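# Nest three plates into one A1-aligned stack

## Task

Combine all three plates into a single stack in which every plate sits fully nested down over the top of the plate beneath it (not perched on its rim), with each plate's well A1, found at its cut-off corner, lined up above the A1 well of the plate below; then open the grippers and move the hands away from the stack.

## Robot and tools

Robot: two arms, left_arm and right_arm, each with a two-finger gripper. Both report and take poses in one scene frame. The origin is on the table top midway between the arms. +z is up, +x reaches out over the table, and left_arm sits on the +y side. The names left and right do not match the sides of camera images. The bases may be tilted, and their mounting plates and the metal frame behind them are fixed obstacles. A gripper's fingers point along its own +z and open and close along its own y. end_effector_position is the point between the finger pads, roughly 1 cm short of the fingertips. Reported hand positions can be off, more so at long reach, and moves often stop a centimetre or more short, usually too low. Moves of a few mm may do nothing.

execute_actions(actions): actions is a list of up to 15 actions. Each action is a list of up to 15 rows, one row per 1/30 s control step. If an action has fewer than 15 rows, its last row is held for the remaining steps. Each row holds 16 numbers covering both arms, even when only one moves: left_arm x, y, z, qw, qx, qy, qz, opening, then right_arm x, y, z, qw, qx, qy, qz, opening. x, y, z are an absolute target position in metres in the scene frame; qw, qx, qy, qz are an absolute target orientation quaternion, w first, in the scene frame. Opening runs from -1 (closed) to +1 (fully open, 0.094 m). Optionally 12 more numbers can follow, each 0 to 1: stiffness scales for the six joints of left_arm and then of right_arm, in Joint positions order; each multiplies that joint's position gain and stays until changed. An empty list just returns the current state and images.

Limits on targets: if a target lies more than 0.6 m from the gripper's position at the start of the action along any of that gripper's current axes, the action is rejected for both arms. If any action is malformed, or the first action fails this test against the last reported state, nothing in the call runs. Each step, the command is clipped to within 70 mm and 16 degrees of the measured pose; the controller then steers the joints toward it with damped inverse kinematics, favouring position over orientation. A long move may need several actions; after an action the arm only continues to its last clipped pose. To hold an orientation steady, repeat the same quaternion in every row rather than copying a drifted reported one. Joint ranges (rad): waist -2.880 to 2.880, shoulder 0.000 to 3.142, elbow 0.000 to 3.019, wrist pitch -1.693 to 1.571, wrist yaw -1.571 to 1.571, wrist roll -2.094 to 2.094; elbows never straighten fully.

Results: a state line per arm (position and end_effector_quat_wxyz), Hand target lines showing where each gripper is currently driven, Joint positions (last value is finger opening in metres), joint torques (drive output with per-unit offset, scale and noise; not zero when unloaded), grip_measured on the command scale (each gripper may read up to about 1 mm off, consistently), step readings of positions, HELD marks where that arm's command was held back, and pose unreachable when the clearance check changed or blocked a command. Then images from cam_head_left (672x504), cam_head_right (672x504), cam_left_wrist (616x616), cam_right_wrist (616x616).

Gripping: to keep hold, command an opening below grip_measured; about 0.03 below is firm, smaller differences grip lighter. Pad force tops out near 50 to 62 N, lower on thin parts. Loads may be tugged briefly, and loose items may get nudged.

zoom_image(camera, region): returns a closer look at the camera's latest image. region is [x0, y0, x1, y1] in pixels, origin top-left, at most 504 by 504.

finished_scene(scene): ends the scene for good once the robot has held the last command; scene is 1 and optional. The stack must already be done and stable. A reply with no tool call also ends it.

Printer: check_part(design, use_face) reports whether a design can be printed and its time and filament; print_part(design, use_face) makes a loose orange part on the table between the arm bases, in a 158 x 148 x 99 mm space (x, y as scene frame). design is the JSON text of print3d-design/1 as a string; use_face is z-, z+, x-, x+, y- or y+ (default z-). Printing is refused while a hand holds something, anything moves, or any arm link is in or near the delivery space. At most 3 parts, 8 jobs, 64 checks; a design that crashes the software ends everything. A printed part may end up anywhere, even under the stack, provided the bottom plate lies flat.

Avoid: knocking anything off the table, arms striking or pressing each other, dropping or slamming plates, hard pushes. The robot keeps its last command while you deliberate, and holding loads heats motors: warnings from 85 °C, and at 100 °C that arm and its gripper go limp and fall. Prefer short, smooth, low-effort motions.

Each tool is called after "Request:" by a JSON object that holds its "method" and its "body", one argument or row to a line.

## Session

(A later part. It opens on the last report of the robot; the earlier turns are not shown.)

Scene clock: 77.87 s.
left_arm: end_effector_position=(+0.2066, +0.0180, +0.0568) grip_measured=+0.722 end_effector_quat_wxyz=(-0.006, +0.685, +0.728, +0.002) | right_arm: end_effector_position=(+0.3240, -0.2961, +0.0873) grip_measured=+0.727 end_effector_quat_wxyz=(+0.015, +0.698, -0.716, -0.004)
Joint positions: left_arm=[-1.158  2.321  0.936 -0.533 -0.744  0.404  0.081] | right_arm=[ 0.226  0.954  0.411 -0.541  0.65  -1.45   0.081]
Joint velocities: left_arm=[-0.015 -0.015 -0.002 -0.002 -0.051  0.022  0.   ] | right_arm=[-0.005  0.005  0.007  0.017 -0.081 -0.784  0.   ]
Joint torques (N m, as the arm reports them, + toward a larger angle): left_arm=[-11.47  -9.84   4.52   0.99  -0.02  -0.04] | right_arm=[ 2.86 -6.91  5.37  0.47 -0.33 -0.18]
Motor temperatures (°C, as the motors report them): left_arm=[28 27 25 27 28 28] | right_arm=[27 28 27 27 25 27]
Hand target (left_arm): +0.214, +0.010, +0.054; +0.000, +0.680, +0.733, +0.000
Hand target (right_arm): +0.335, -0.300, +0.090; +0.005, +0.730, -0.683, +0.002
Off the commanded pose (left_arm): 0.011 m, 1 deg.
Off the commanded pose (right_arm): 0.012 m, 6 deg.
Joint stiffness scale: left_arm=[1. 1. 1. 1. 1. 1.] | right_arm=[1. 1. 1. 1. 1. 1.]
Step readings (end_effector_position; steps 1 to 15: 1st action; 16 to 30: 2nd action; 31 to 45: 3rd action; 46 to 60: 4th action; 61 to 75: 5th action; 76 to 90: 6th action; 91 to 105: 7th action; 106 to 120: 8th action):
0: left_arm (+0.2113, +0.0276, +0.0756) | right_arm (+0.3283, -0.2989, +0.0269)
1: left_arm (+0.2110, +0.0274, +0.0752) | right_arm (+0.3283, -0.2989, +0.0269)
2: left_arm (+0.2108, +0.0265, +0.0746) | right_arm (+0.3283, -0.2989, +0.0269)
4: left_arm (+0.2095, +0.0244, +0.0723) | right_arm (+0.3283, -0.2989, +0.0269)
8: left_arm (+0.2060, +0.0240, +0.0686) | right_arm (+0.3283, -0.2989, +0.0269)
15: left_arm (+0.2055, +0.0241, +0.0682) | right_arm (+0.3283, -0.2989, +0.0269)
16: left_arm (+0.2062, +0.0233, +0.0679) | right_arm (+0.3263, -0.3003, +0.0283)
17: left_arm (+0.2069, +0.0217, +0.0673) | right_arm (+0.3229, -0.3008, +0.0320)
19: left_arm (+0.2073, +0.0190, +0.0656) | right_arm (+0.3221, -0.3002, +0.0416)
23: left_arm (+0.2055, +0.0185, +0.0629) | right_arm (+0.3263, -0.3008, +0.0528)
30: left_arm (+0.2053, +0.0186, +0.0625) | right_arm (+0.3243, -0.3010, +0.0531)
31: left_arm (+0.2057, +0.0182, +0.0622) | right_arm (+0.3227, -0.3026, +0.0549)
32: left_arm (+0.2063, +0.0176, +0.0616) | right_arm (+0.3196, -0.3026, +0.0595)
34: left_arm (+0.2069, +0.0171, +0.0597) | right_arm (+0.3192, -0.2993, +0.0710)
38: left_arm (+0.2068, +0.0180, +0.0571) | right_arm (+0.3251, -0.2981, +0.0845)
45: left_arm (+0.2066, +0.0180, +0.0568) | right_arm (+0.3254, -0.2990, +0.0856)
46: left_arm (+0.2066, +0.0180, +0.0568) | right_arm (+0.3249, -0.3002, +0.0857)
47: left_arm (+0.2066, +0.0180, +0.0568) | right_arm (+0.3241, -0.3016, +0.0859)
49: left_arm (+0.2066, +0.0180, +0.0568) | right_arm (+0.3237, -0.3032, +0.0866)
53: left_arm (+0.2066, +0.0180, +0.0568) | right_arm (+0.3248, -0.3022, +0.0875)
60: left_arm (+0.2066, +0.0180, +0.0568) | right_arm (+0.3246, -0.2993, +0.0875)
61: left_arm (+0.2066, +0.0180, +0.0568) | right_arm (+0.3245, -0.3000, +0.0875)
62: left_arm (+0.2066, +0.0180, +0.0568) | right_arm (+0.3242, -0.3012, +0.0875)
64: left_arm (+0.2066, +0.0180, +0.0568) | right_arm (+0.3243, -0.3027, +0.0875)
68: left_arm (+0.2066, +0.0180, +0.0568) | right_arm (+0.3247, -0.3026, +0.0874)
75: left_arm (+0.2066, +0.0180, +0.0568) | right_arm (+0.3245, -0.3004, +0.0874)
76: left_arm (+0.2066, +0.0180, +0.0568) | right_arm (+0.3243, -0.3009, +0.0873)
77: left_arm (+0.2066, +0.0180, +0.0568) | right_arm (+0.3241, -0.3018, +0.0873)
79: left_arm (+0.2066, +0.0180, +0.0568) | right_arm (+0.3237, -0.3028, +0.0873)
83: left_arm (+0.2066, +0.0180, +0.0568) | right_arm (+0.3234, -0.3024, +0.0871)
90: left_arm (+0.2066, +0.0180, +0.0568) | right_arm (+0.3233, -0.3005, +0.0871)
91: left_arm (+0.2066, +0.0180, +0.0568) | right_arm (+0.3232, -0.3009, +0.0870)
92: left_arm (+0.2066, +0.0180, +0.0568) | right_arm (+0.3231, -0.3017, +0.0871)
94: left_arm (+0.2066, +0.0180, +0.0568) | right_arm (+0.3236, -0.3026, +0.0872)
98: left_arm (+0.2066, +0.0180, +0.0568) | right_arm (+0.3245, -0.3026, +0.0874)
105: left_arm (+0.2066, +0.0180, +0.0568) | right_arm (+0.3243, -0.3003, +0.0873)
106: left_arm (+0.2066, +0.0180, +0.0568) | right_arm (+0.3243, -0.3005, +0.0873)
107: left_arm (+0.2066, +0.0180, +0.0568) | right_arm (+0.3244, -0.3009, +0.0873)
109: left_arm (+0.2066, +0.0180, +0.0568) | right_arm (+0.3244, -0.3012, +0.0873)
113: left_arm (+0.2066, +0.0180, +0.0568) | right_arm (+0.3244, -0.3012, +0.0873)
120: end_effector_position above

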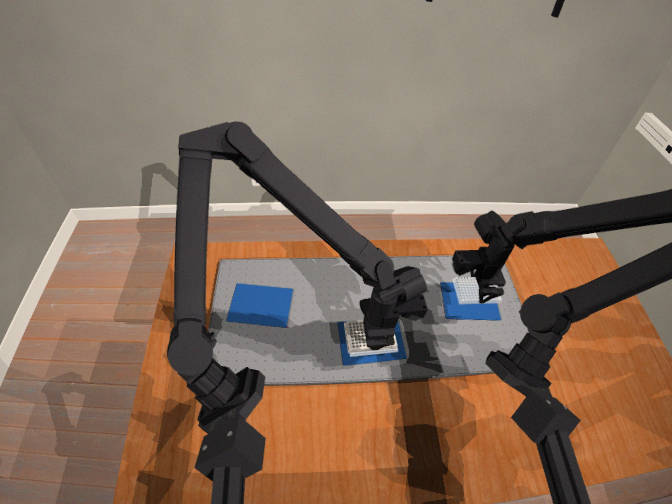

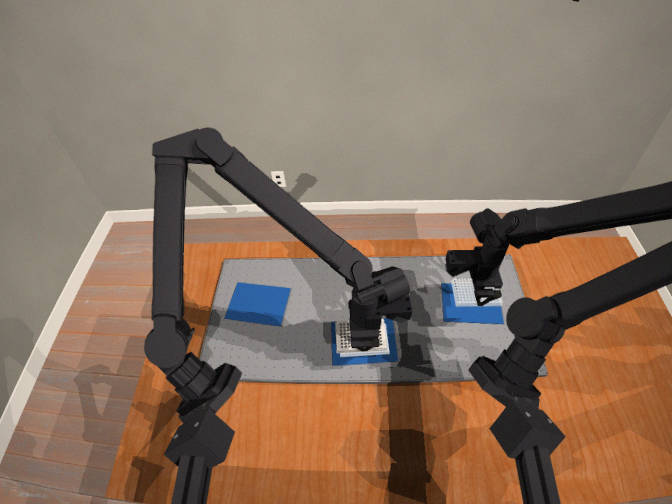

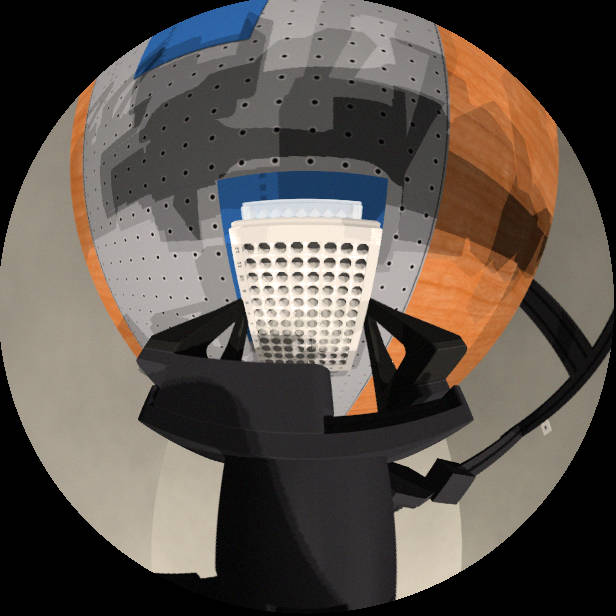

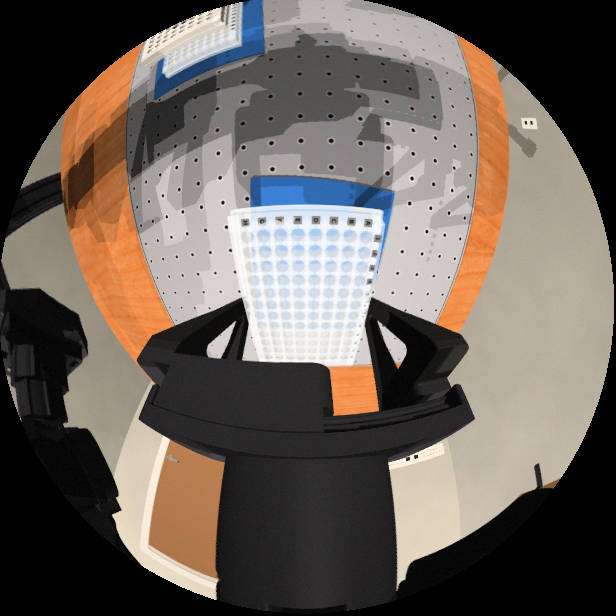

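Request:
{"method": "execute_actions", "body": {
  "actions": [
    [[0.218,0.004,0.049,0,0.677,0.736,0,0.69,0.3,-0.29,0.09,0,-0.733,0.68,0,0.695]],
    [[0.218,0.004,0.043,0,0.677,0.736,0,0.69,0.27,-0.28,0.09,0,-0.733,0.68,0,0.695]],
    [[0.218,0.004,0.043,0,0.677,0.736,0,0.69,0.27,-0.28,0.09,0,-0.733,0.68,0,0.695]]
  ]
}}

Request:
{"method": "zoom_image", "body": {
  "camera": "cam_left_wrist",
  "region": [208,160,408,280]
}}

Request:
{"method": "zoom_image", "body": {
  "camera": "cam_head_left",
  "region": [330,310,415,370]
}}

Request:
{"method": "zoom_image", "body": {
  "camera": "cam_right_wrist",
  "region": [160,0,360,120]
}}

Scene clock: 86.17 s.
left_arm: end_effector_position=(+0.2090, +0.0133, +0.0455) grip_measured=+0.722 end_effector_quat_wxyz=(-0.007, +0.683, +0.730, +0.003) | right_arm: end_effector_position=(+0.2673, -0.2803, +0.0875) grip_measured=+0.727 end_effector_quat_wxyz=(+0.005, +0.739, -0.674, -0.005)
Joint positions: left_arm=[-1.138  2.349  0.951 -0.507 -0.75   0.422  0.081] | right_arm=[ 0.308  0.873  0.261 -0.509  0.675 -1.488  0.081]
Joint velocities: left_arm=[-0.005 -0.024  0.002  0.002  0.022 -0.022  0.001] | right_arm=[ 0.015 -0.005 -0.007 -0.007  0.037  0.007  0.001]
Joint torques (N m, as the arm reports them, + toward a larger angle): left_arm=[-11.61 -10.11   4.63   1.05  -0.05  -0.03] | right_arm=[ 3.31 -4.05  4.01  0.17  0.05  0.14]
Motor temperatures (°C, as the motors report them): left_arm=[28 27 25 27 28 28] | right_arm=[27 28 27 27 25 27]
Hand target (left_arm): +0.218, +0.004, +0.043; +0.000, +0.677, +0.736, +0.000
Hand target (right_arm): +0.270, -0.280, +0.090; -0.000, +0.733, -0.680, -0.000
Off the commanded pose (left_arm): 0.013 m, 1 deg.
Off the commanded pose (right_arm): 0.004 m, 1 deg.
Joint stiffness scale: left_arm=[1. 1. 1. 1. 1. 1.] | right_arm=[1. 1. 1. 1. 1. 1.]
Step readings (end_effector_position; steps 1 to 15: 1st action; 16 to 30: 2nd action; 31 to 45: 3rd action):
0: left_arm (+0.2066, +0.0180, +0.0568) | right_arm (+0.3241, -0.2955, +0.0874)
1: left_arm (+0.2068, +0.0179, +0.0564) | right_arm (+0.3224, -0.2951, +0.0871)
2: left_arm (+0.2073, +0.0171, +0.0558) | right_arm (+0.3193, -0.2944, +0.0871)
4: left_arm (+0.2082, +0.0149, +0.0538) | right_arm (+0.3073, -0.2930, +0.0873)
8: left_arm (+0.2085, +0.0138, +0.0512) | right_arm (+0.2960, -0.2914, +0.0872)
15: left_arm (+0.2083, +0.0139, +0.0511) | right_arm (+0.2961, -0.2914, +0.0873)
16: left_arm (+0.2088, +0.0135, +0.0508) | right_arm (+0.2945, -0.2916, +0.0872)
17: left_arm (+0.2092, +0.0131, +0.0502) | right_arm (+0.2917, -0.2901, +0.0876)
19: left_arm (+0.2096, +0.0125, +0.0483) | right_arm (+0.2799, -0.2849, +0.0880)
23: left_arm (+0.2091, +0.0133, +0.0457) | right_arm (+0.2670, -0.2798, +0.0874)
30: left_arm (+0.2089, +0.0133, +0.0455) | right_arm (+0.2673, -0.2803, +0.0875)
31: left_arm (+0.2090, +0.0133, +0.0455) | right_arm (+0.2673, -0.2803, +0.0875)
32: left_arm (+0.2090, +0.0133, +0.0455) | right_arm (+0.2673, -0.2803, +0.0875)
34: left_arm (+0.2090, +0.0133, +0.0455) | right_arm (+0.2673, -0.2803, +0.0875)
38: left_arm (+0.2090, +0.0133, +0.0455) | right_arm (+0.2673, -0.2803, +0.0875)
45: end_effector_position above

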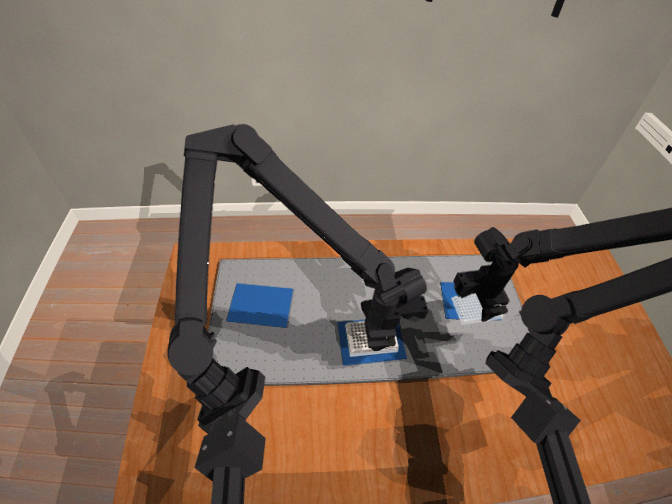

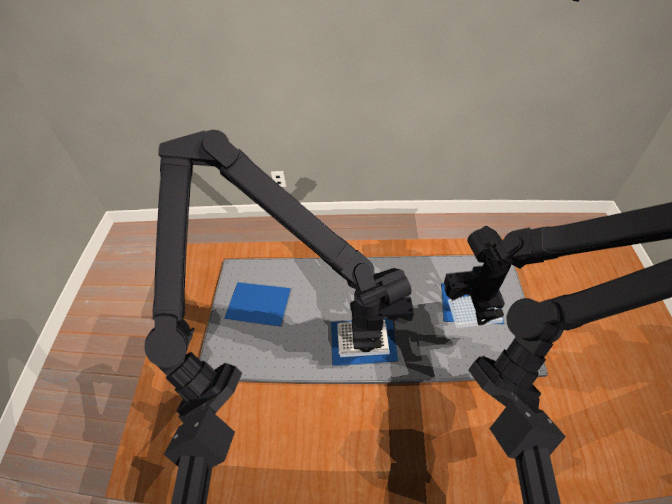

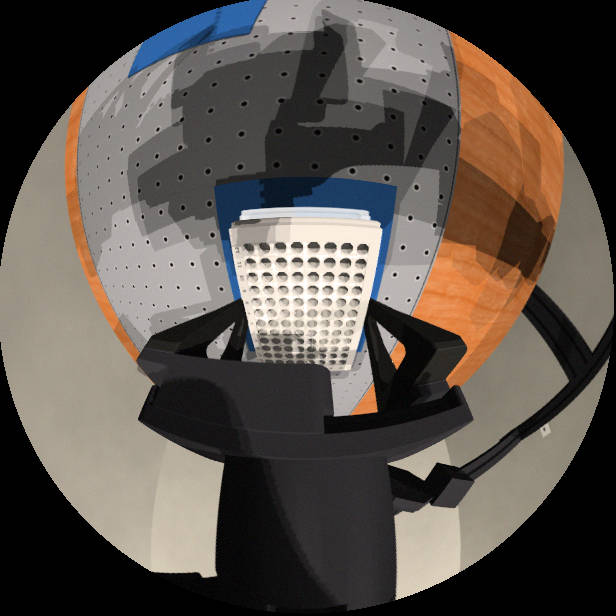

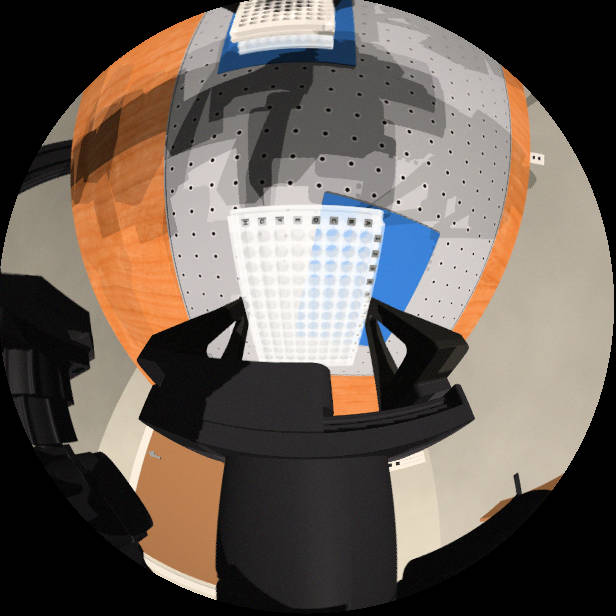

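Region (208, 160, 408, 280) of cam_left_wrist's 616x616 image, scaled by 2.520, with more detail than that image has; it fills the top 302 rows of this view, and the rest is white.

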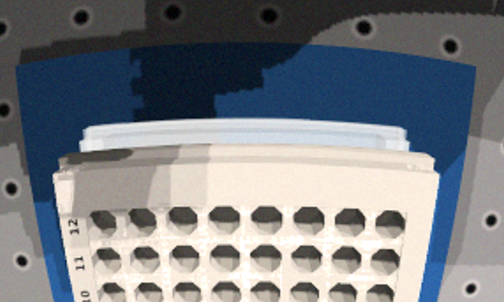

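Region (330, 310, 415, 370) of cam_head_left's 672x504 image, scaled by 5.929, with more detail than that image has; it fills the top 356 rows of this view, and the rest is white.

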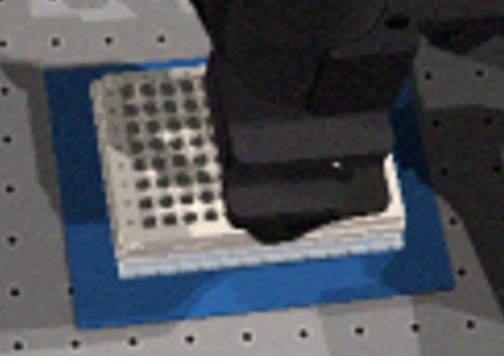

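Region (160, 0, 360, 120) of cam_right_wrist's 616x616 image, scaled by 2.520, with more detail than that image has; it fills the top 302 rows of this view, and the rest is white.

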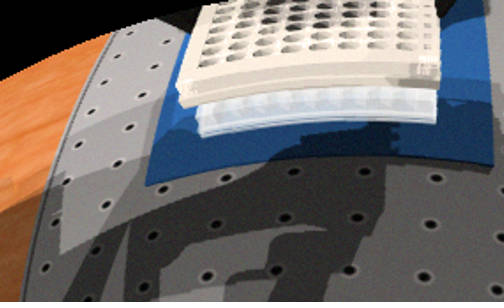

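Request:
{"method": "execute_actions", "body": {
  "actions": [
    [[0.219,-0.0005,0.041,0,0.677,0.736,0,0.69,0.27,-0.28,0.09,0,-0.733,0.68,0,0.695]],
    [[0.219,-0.0005,0.038,0,0.677,0.736,0,0.69,0.27,-0.28,0.09,0,-0.733,0.68,0,0.695]]
  ]
}}

Request:
{"method": "zoom_image", "body": {
  "camera": "cam_left_wrist",
  "region": [218,190,398,260]
}}

Request:
{"method": "zoom_image", "body": {
  "camera": "cam_head_left",
  "region": [340,315,405,365]
}}

Request:
{"method": "zoom_image", "body": {
  "camera": "cam_right_wrist",
  "region": [220,0,350,70]
}}

Scene clock: 93.60 s.
left_arm: end_effector_position=(+0.2102, +0.0086, +0.0412) grip_measured=+0.722 end_effector_quat_wxyz=(-0.006, +0.683, +0.731, +0.002) | right_arm: end_effector_position=(+0.2673, -0.2803, +0.0875) grip_measured=+0.727 end_effector_quat_wxyz=(+0.005, +0.739, -0.674, -0.004)
Joint positions: left_arm=[-1.132  2.364  0.964 -0.498 -0.752  0.43   0.081] | right_arm=[ 0.308  0.873  0.261 -0.509  0.676 -1.488  0.081]
Joint velocities: left_arm=[-0.015  0.005 -0.002 -0.007  0.022 -0.051  0.   ] | right_arm=[-0.015 -0.005  0.007  0.002 -0.037  0.037  0.001]
Joint torques (N m, as the arm reports them, + toward a larger angle): left_arm=[-11.61  -9.78   4.62   1.08  -0.02  -0.01] | right_arm=[ 3.31 -4.27  4.02  0.17  0.04  0.15]
Motor temperatures (°C, as the motors report them): left_arm=[28 27 25 27 28 28] | right_arm=[27 28 27 27 25 27]
Hand target (left_arm): +0.219, -0.000, +0.038; +0.000, +0.677, +0.736, +0.000
Hand target (right_arm): +0.270, -0.280, +0.090; -0.000, +0.733, -0.680, -0.000
Off the commanded pose (left_arm): 0.013 m, 1 deg.
Off the commanded pose (right_arm): 0.004 m, 1 deg.
Joint stiffness scale: left_arm=[1. 1. 1. 1. 1. 1.] | right_arm=[1. 1. 1. 1. 1. 1.]
Step readings (end_effector_position; steps 1 to 15: 1st action; 16 to 30: 2nd action):
0: left_arm (+0.2090, +0.0133, +0.0455) | right_arm (+0.2673, -0.2803, +0.0875)
1: left_arm (+0.2091, +0.0131, +0.0455) | right_arm (+0.2673, -0.2803, +0.0875)
2: left_arm (+0.2094, +0.0122, +0.0453) | right_arm (+0.2673, -0.2803, +0.0875)
4: left_arm (+0.2099, +0.0102, +0.0447) | right_arm (+0.2673, -0.2803, +0.0875)
8: left_arm (+0.2099, +0.0086, +0.0439) | right_arm (+0.2673, -0.2803, +0.0875)
15: left_arm (+0.2099, +0.0086, +0.0439) | right_arm (+0.2673, -0.2803, +0.0875)
16: left_arm (+0.2102, +0.0085, +0.0438) | right_arm (+0.2673, -0.2803, +0.0875)
17: left_arm (+0.2105, +0.0082, +0.0436) | right_arm (+0.2673, -0.2803, +0.0875)
19: left_arm (+0.2105, +0.0081, +0.0426) | right_arm (+0.2673, -0.2803, +0.0875)
23: left_arm (+0.2103, +0.0086, +0.0414) | right_arm (+0.2673, -0.2803, +0.0875)
30: end_effector_position above

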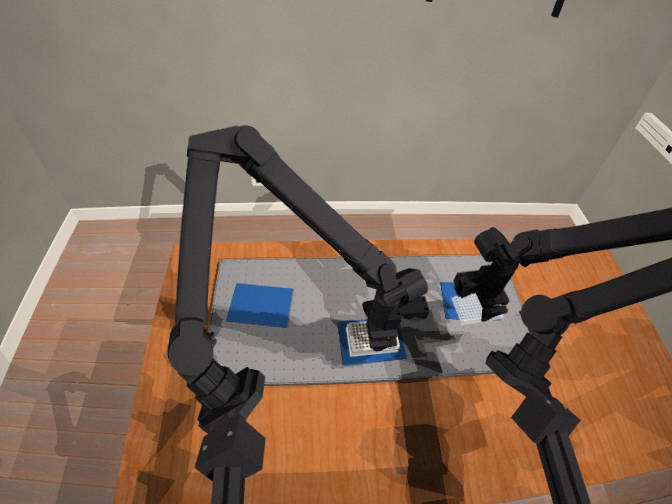

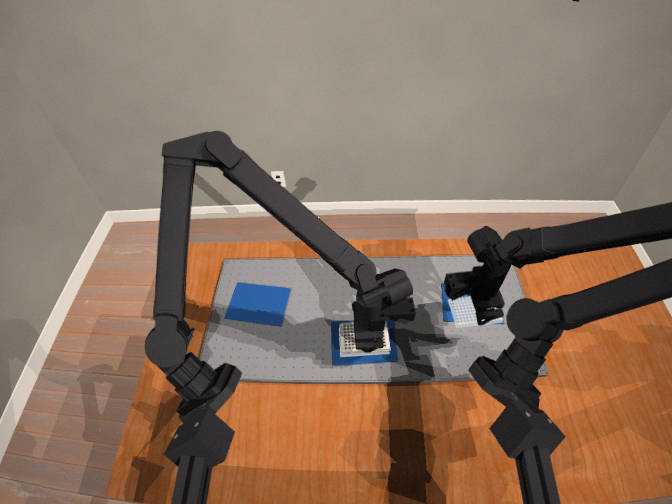

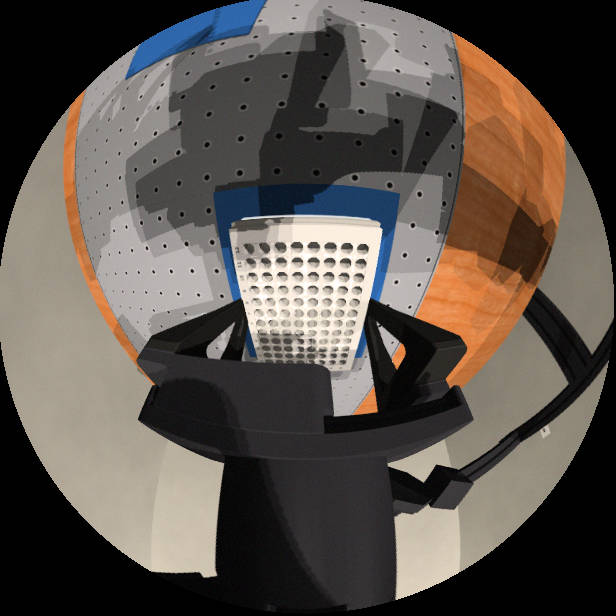

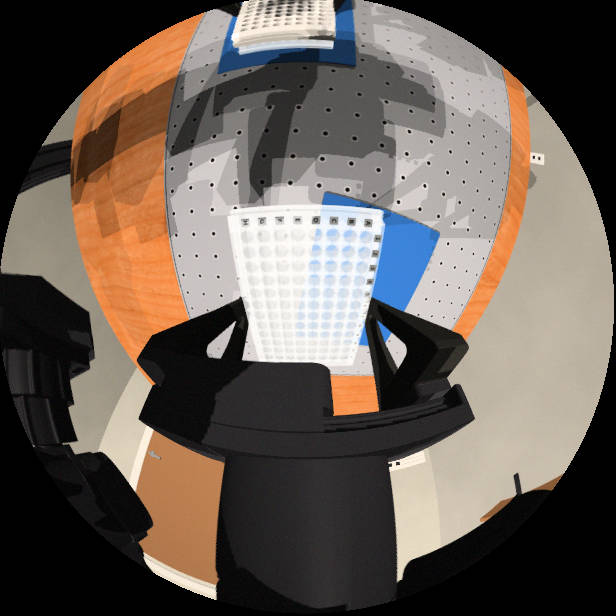

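Region (218, 190, 398, 260) of cam_left_wrist's 616x616 image, scaled by 2.800, with more detail than that image has.

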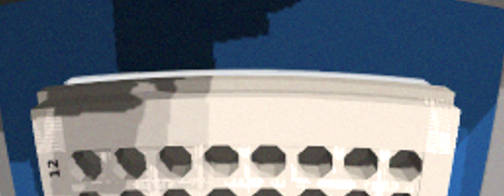

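Region (340, 315, 405, 365) of cam_head_left's 672x504 image, scaled by 7.754, with more detail than that image has; it fills the top 388 rows of this view, and the rest is white.

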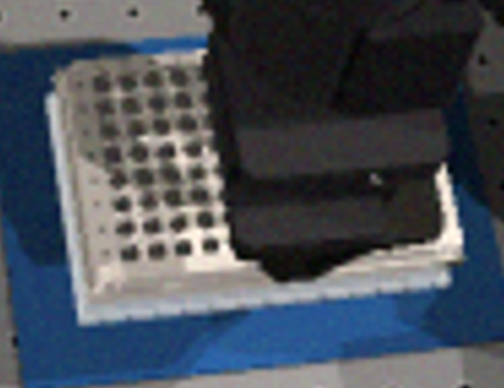

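Region (220, 0, 350, 70) of cam_right_wrist's 616x616 image, scaled by 3.877, with more detail than that image has; it fills the top 271 rows of this view, and the rest is white.

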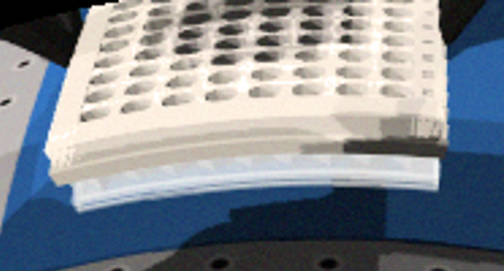

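Request:
{"method": "execute_actions", "body": {
  "actions": [
    [[0.2185,0.0005,0.0355,0,0.677,0.736,0,0.69,0.27,-0.28,0.09,0,-0.733,0.68,0,0.695]],
    [[0.2185,0.0005,0.033,0,0.677,0.736,0,0.69,0.27,-0.28,0.09,0,-0.733,0.68,0,0.695]],
    [[0.2185,0.0005,0.0305,0,0.677,0.736,0,0.69,0.27,-0.28,0.09,0,-0.733,0.68,0,0.695]]
  ]
}}

Request:
{"method": "zoom_image", "body": {
  "camera": "cam_left_wrist",
  "region": [218,190,398,260]
}}

Request:
{"method": "zoom_image", "body": {
  "camera": "cam_head_left",
  "region": [340,315,405,365]
}}

Request:
{"method": "zoom_image", "body": {
  "camera": "cam_right_wrist",
  "region": [220,0,350,70]
}}

Scene clock: 99.63 s.
left_arm: end_effector_position=(+0.2119, +0.0068, +0.0379) grip_measured=+0.722 end_effector_quat_wxyz=(-0.003, +0.683, +0.731, +0.001) | right_arm: end_effector_position=(+0.2673, -0.2803, +0.0875) grip_measured=+0.727 end_effector_quat_wxyz=(+0.005, +0.739, -0.674, -0.004)
Joint positions: left_arm=[-1.126  2.369  0.964 -0.477 -0.755  0.446  0.081] | right_arm=[ 0.308  0.873  0.261 -0.509  0.676 -1.487  0.081]
Joint velocities: left_arm=[-0.005 -0.015  0.002 -0.012 -0.022  0.066 -0.   ] | right_arm=[-0.015 -0.005 -0.002 -0.002  0.037 -0.037  0.   ]
Joint torques (N m, as the arm reports them, + toward a larger angle): left_arm=[-11.27  -9.58   4.08   1.2   -0.09  -0.03] | right_arm=[ 3.35 -4.33  4.03  0.12  0.04  0.14]
Motor temperatures (°C, as the motors report them): left_arm=[28 27 25 27 28 28] | right_arm=[27 28 27 27 25 27]
Hand target (left_arm): +0.218, +0.001, +0.031; +0.000, +0.677, +0.736, +0.000
Hand target (right_arm): +0.270, -0.280, +0.090; -0.000, +0.733, -0.680, -0.000
Off the commanded pose (left_arm): 0.012 m, 1 deg.
Off the commanded pose (right_arm): 0.004 m, 1 deg.
Joint stiffness scale: left_arm=[1. 1. 1. 1. 1. 1.] | right_arm=[1. 1. 1. 1. 1. 1.]
Step readings (end_effector_position; steps 1 to 15: 1st action; 16 to 30: 2nd action; 31 to 45: 3rd action):
0: left_arm (+0.2102, +0.0086, +0.0412) | right_arm (+0.2673, -0.2803, +0.0875)
1: left_arm (+0.2104, +0.0084, +0.0411) | right_arm (+0.2673, -0.2803, +0.0875)
2: left_arm (+0.2106, +0.0080, +0.0409) | right_arm (+0.2673, -0.2803, +0.0875)
4: left_arm (+0.2111, +0.0077, +0.0404) | right_arm (+0.2673, -0.2803, +0.0875)
8: left_arm (+0.2111, +0.0079, +0.0395) | right_arm (+0.2673, -0.2803, +0.0875)
15: left_arm (+0.2111, +0.0079, +0.0393) | right_arm (+0.2673, -0.2803, +0.0875)
16: left_arm (+0.2112, +0.0078, +0.0393) | right_arm (+0.2673, -0.2803, +0.0875)
17: left_arm (+0.2113, +0.0075, +0.0390) | right_arm (+0.2673, -0.2803, +0.0875)
19: left_arm (+0.2115, +0.0073, +0.0383) | right_arm (+0.2673, -0.2803, +0.0875)
23: left_arm (+0.2115, +0.0074, +0.0379) | right_arm (+0.2673, -0.2803, +0.0875)
30: left_arm (+0.2115, +0.0074, +0.0379) | right_arm (+0.2673, -0.2803, +0.0875)
31: left_arm (+0.2116, +0.0073, +0.0379) | right_arm (+0.2673, -0.2803, +0.0875)
32: left_arm (+0.2117, +0.0071, +0.0379) | right_arm (+0.2673, -0.2803, +0.0875)
34: left_arm (+0.2118, +0.0070, +0.0379) | right_arm (+0.2673, -0.2803, +0.0875)
38: left_arm (+0.2119, +0.0068, +0.0379) | right_arm (+0.2673, -0.2803, +0.0875)
45: end_effector_position above

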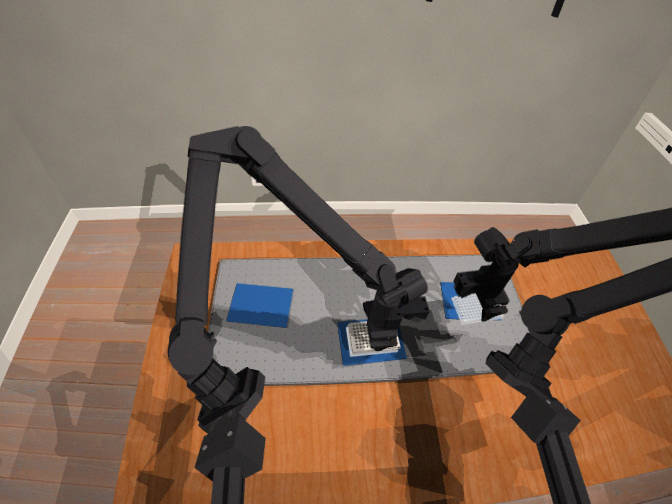

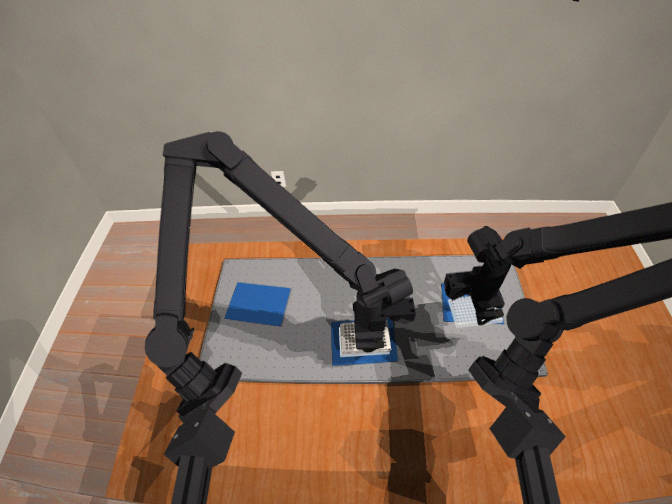

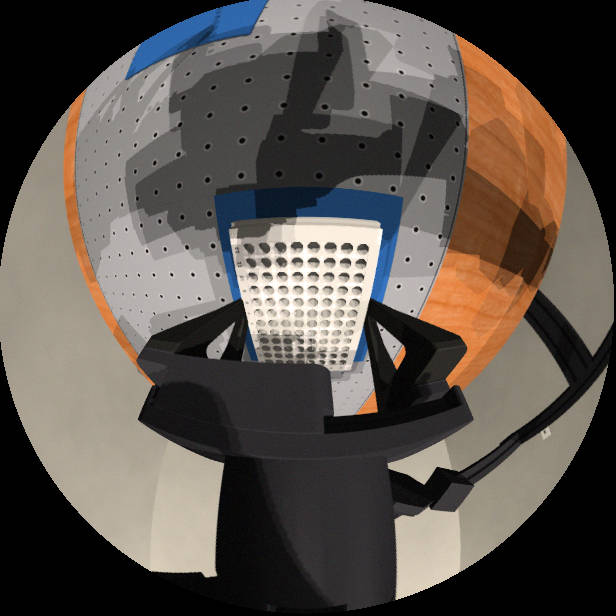

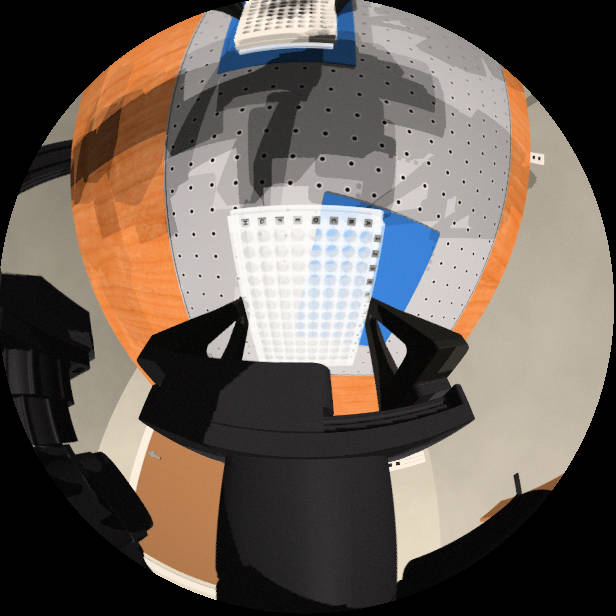

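Region (218, 190, 398, 260) of cam_left_wrist's 616x616 image, scaled by 2.800, with more detail than that image has.

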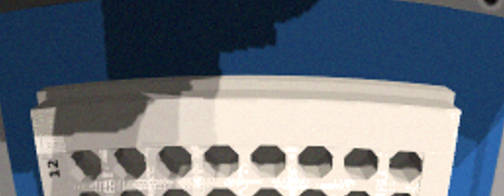

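Region (340, 315, 405, 365) of cam_head_left's 672x504 image, scaled by 7.754, with more detail than that image has; it fills the top 388 rows of this view, and the rest is white.

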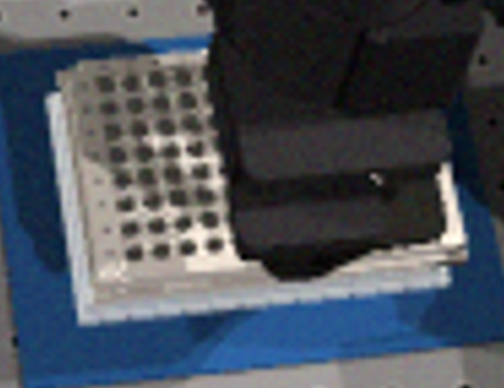

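Region (220, 0, 350, 70) of cam_right_wrist's 616x616 image, scaled by 3.877, with more detail than that image has; it fills the top 271 rows of this view, and the rest is white.

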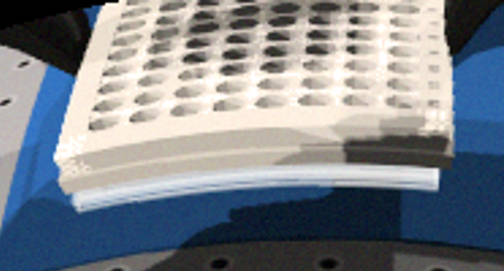

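Resting on the rim; slide toward (0.2098, 0.0095) incrementally.

Request:
{"method": "execute_actions", "body": {
  "actions": [
    [[0.217,0.0025,0.031,0,0.677,0.736,0,0.69,0.27,-0.28,0.09,0,-0.733,0.68,0,0.695]],
    [[0.2155,0.0045,0.031,0,0.677,0.736,0,0.69,0.27,-0.28,0.09,0,-0.733,0.68,0,0.695]],
    [[0.214,0.0065,0.031,0,0.677,0.736,0,0.69,0.27,-0.28,0.09,0,-0.733,0.68,0,0.695]],
    [[0.2125,0.0085,0.031,0,0.677,0.736,0,0.69,0.27,-0.28,0.09,0,-0.733,0.68,0,0.695]]
  ]
}}

Scene clock: 105.33 s.
left_arm: end_effector_position=(+0.2116, +0.0067, +0.0374) grip_measured=+0.722 end_effector_quat_wxyz=(-0.000, +0.682, +0.731, +0.001) | right_arm: end_effector_position=(+0.2673, -0.2803, +0.0875) grip_measured=+0.727 end_effector_quat_wxyz=(+0.005, +0.739, -0.674, -0.004)
Joint positions: left_arm=[-1.126  2.369  0.96  -0.465 -0.756  0.449  0.081] | right_arm=[ 0.308  0.873  0.261 -0.509  0.676 -1.487  0.081]
Joint velocities: left_arm=[-0.015  0.015  0.012 -0.012 -0.037  0.022 -0.001] | right_arm=[ 0.015  0.015  0.002  0.007 -0.007 -0.007 -0.   ]
Joint torques (N m, as the arm reports them, + toward a larger angle): left_arm=[-11.61 -10.51   2.16   1.42   0.02  -0.12] | right_arm=[ 3.59 -4.19  4.02  0.16  0.05  0.12]
Motor temperatures (°C, as the motors report them): left_arm=[28 27 25 27 28 28] | right_arm=[27 28 27 27 25 27]
Hand target (left_arm): +0.212, +0.008, +0.031; +0.000, +0.677, +0.736, -0.000
Hand target (right_arm): +0.270, -0.280, +0.090; -0.000, +0.733, -0.680, -0.000
Off the commanded pose (left_arm): 0.007 m, 1 deg.
Off the commanded pose (right_arm): 0.004 m, 1 deg.
Joint stiffness scale: left_arm=[1. 1. 1. 1. 1. 1.] | right_arm=[1. 1. 1. 1. 1. 1.]
Step readings (end_effector_position; steps 1 to 15: 1st action; 16 to 30: 2nd action; 31 to 45: 3rd action; 46 to 60: 4th action):
0: left_arm (+0.2119, +0.0068, +0.0379) | right_arm (+0.2673, -0.2803, +0.0875)
1: left_arm (+0.2119, +0.0068, +0.0379) | right_arm (+0.2673, -0.2803, +0.0875)
2: left_arm (+0.2119, +0.0067, +0.0379) | right_arm (+0.2673, -0.2803, +0.0875)
4: left_arm (+0.2119, +0.0067, +0.0379) | right_arm (+0.2673, -0.2803, +0.0875)
8: left_arm (+0.2119, +0.0067, +0.0379) | right_arm (+0.2673, -0.2803, +0.0875)
15: left_arm (+0.2119, +0.0067, +0.0379) | right_arm (+0.2673, -0.2803, +0.0875)
16: left_arm (+0.2120, +0.0066, +0.0379) | right_arm (+0.2673, -0.2803, +0.0875)
17: left_arm (+0.2121, +0.0065, +0.0379) | right_arm (+0.2673, -0.2803, +0.0875)
19: left_arm (+0.2121, +0.0064, +0.0379) | right_arm (+0.2673, -0.2803, +0.0875)
23: left_arm (+0.2122, +0.0063, +0.0379) | right_arm (+0.2673, -0.2803, +0.0875)
30: left_arm (+0.2122, +0.0063, +0.0379) | right_arm (+0.2673, -0.2803, +0.0875)
31: left_arm (+0.2120, +0.0065, +0.0378) | right_arm (+0.2673, -0.2803, +0.0875)
32: left_arm (+0.2118, +0.0065, +0.0377) | right_arm (+0.2673, -0.2803, +0.0875)
34: left_arm (+0.2119, +0.0064, +0.0377) | right_arm (+0.2673, -0.2803, +0.0875)
38: left_arm (+0.2118, +0.0066, +0.0376) | right_arm (+0.2673, -0.2803, +0.0875)
45: left_arm (+0.2118, +0.0066, +0.0376) | right_arm (+0.2673, -0.2803, +0.0875)
46: left_arm (+0.2116, +0.0067, +0.0375) | right_arm (+0.2673, -0.2803, +0.0875)
47: left_arm (+0.2116, +0.0067, +0.0374) | right_arm (+0.2673, -0.2803, +0.0875)
49: left_arm (+0.2115, +0.0067, +0.0374) | right_arm (+0.2673, -0.2803, +0.0875)
53: left_arm (+0.2116, +0.0067, +0.0374) | right_arm (+0.2673, -0.2803, +0.0875)
60: end_effector_position above

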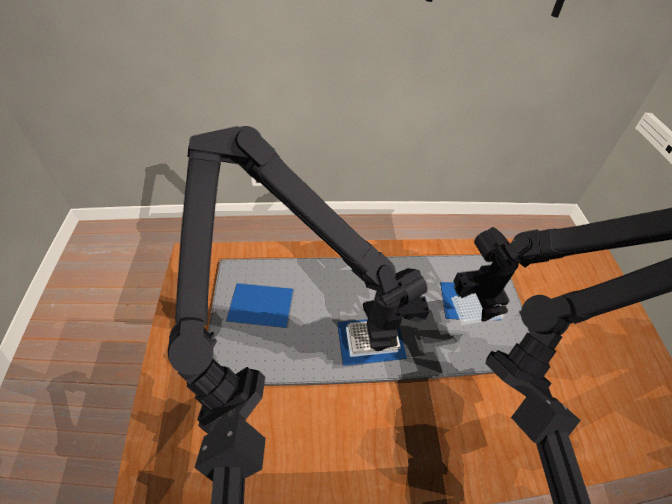

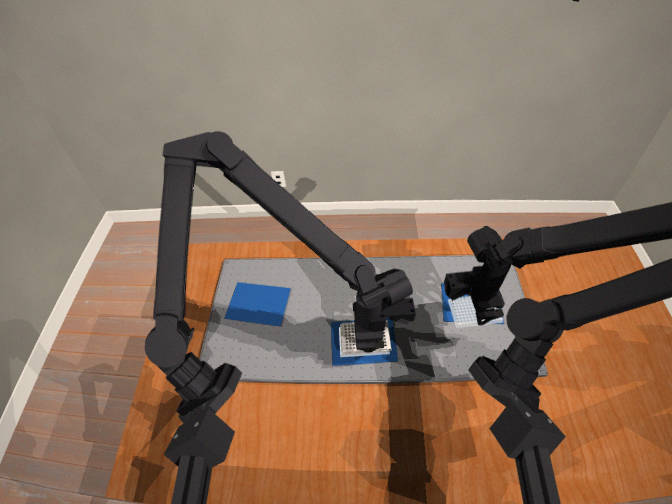

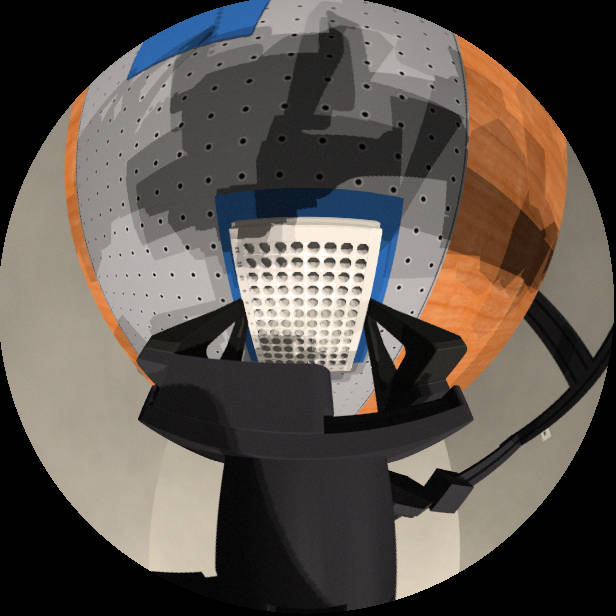

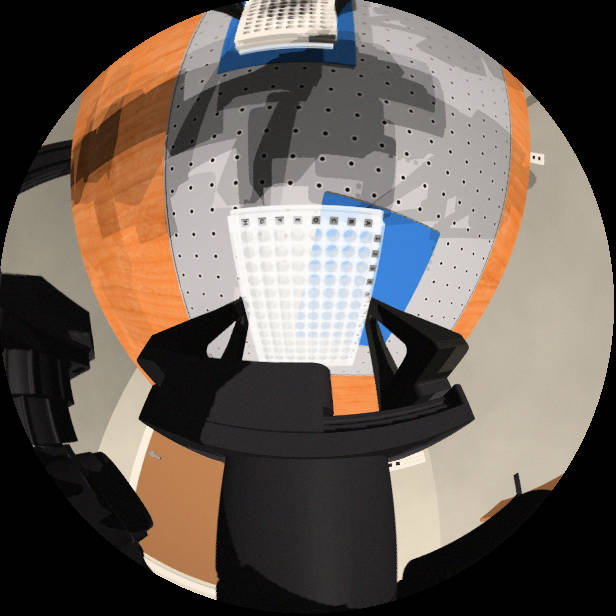

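Request:
{"method": "execute_actions", "body": {
  "actions": [
    [[0.2115,0.010,0.033,0,0.677,0.736,0,0.69,0.27,-0.28,0.09,0,-0.733,0.68,0,0.695]],
    [[0.2105,0.0115,0.034,0,0.677,0.736,0,0.69,0.27,-0.28,0.09,0,-0.733,0.68,0,0.695]],
    [[0.2095,0.013,0.034,0,0.677,0.736,0,0.69,0.27,-0.28,0.09,0,-0.733,0.68,0,0.695]]
  ]
}}

Request:
{"method": "zoom_image", "body": {
  "camera": "cam_left_wrist",
  "region": [218,190,398,260]
}}

Request:
{"method": "zoom_image", "body": {
  "camera": "cam_right_wrist",
  "region": [220,0,350,70]
}}

Scene clock: 113.00 s.
left_arm: end_effector_position=(+0.2112, +0.0076, +0.0375) grip_measured=+0.722 end_effector_quat_wxyz=(+0.003, +0.680, +0.733, +0.000) | right_arm: end_effector_position=(+0.2673, -0.2803, +0.0875) grip_measured=+0.727 end_effector_quat_wxyz=(+0.005, +0.739, -0.674, -0.004)
Joint positions: left_arm=[-1.126  2.365  0.952 -0.453 -0.756  0.449  0.081] | right_arm=[ 0.308  0.873  0.261 -0.509  0.676 -1.487  0.081]
Joint velocities: left_arm=[-0.015  0.005  0.002 -0.027 -0.037  0.037 -0.   ] | right_arm=[ 0.005  0.005  0.017  0.002  0.081  0.007 -0.001]
Joint torques (N m, as the arm reports them, + toward a larger angle): left_arm=[-11.91 -10.44   1.48   0.9    0.09  -0.19] | right_arm=[ 3.3  -4.32  3.9   0.21  0.03  0.13]
Motor temperatures (°C, as the motors report them): left_arm=[28 28 25 27 28 28] | right_arm=[27 28 27 27 25 27]
Hand target (left_arm): +0.210, +0.013, +0.034; +0.000, +0.677, +0.736, -0.000
Hand target (right_arm): +0.270, -0.280, +0.090; -0.000, +0.733, -0.680, -0.000
Off the commanded pose (left_arm): 0.007 m, 1 deg.
Off the commanded pose (right_arm): 0.004 m, 1 deg.
Joint stiffness scale: left_arm=[1. 1. 1. 1. 1. 1.] | right_arm=[1. 1. 1. 1. 1. 1.]
Step readings (end_effector_position; steps 1 to 15: 1st action; 16 to 30: 2nd action; 31 to 45: 3rd action):
0: left_arm (+0.2116, +0.0067, +0.0374) | right_arm (+0.2673, -0.2803, +0.0875)
1: left_arm (+0.2113, +0.0070, +0.0373) | right_arm (+0.2673, -0.2803, +0.0875)
2: left_arm (+0.2113, +0.0070, +0.0373) | right_arm (+0.2673, -0.2803, +0.0875)
4: left_arm (+0.2114, +0.0069, +0.0373) | right_arm (+0.2673, -0.2803, +0.0875)
8: left_arm (+0.2113, +0.0070, +0.0373) | right_arm (+0.2673, -0.2803, +0.0875)
15: left_arm (+0.2113, +0.0070, +0.0373) | right_arm (+0.2673, -0.2803, +0.0875)
16: left_arm (+0.2113, +0.0072, +0.0373) | right_arm (+0.2673, -0.2803, +0.0875)
17: left_arm (+0.2112, +0.0072, +0.0374) | right_arm (+0.2673, -0.2803, +0.0875)
19: left_arm (+0.2114, +0.0072, +0.0375) | right_arm (+0.2673, -0.2803, +0.0875)
23: left_arm (+0.2113, +0.0073, +0.0374) | right_arm (+0.2673, -0.2803, +0.0875)
30: left_arm (+0.2113, +0.0073, +0.0374) | right_arm (+0.2673, -0.2803, +0.0875)
31: left_arm (+0.2111, +0.0074, +0.0374) | right_arm (+0.2673, -0.2803, +0.0875)
32: left_arm (+0.2112, +0.0075, +0.0374) | right_arm (+0.2673, -0.2803, +0.0875)
34: left_arm (+0.2112, +0.0076, +0.0375) | right_arm (+0.2673, -0.2803, +0.0875)
38: left_arm (+0.2112, +0.0076, +0.0375) | right_arm (+0.2673, -0.2803, +0.0875)
45: end_effector_position above

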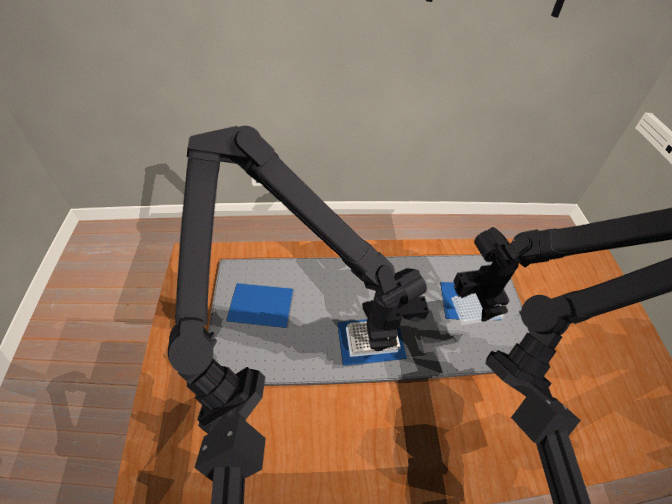

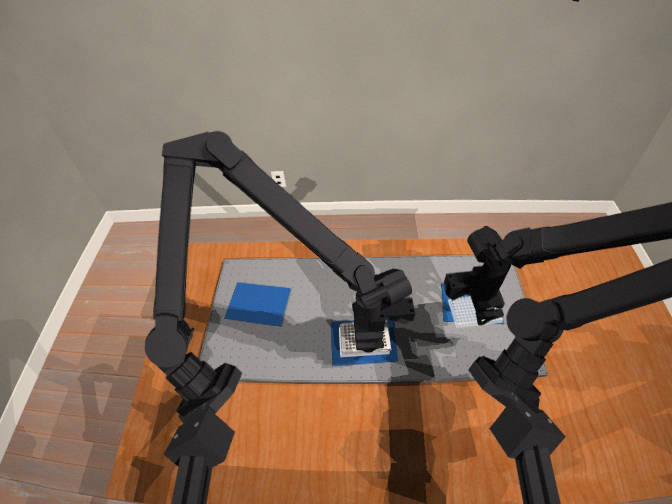

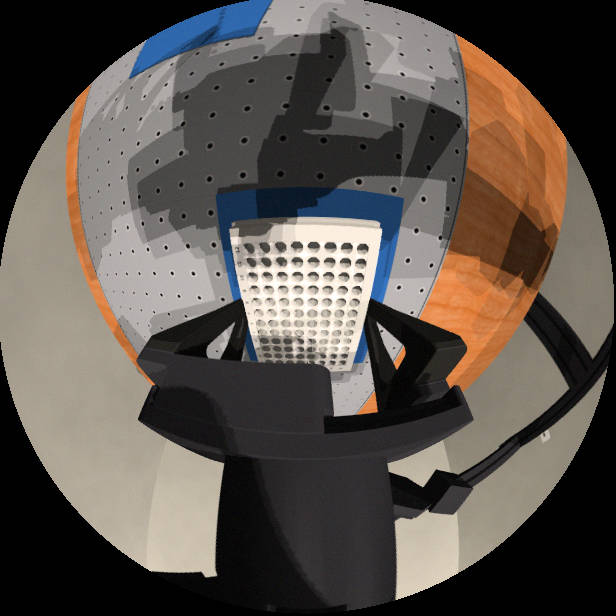

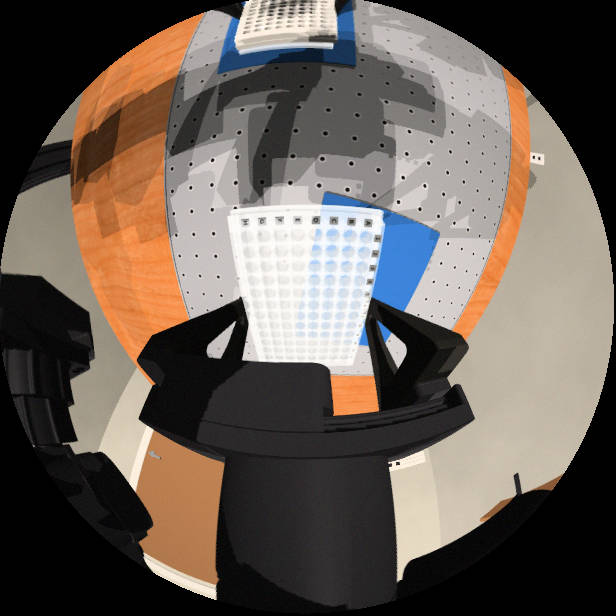

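Region (218, 190, 398, 260) of cam_left_wrist's 616x616 image, scaled by 2.800, with more detail than that image has.

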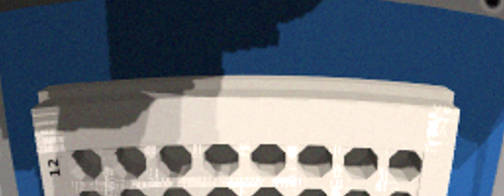

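Region (220, 0, 350, 70) of cam_right_wrist's 616x616 image, scaled by 3.877, with more detail than that image has; it fills the top 271 rows of this view, and the rest is white.

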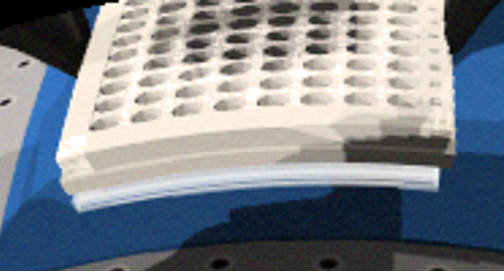

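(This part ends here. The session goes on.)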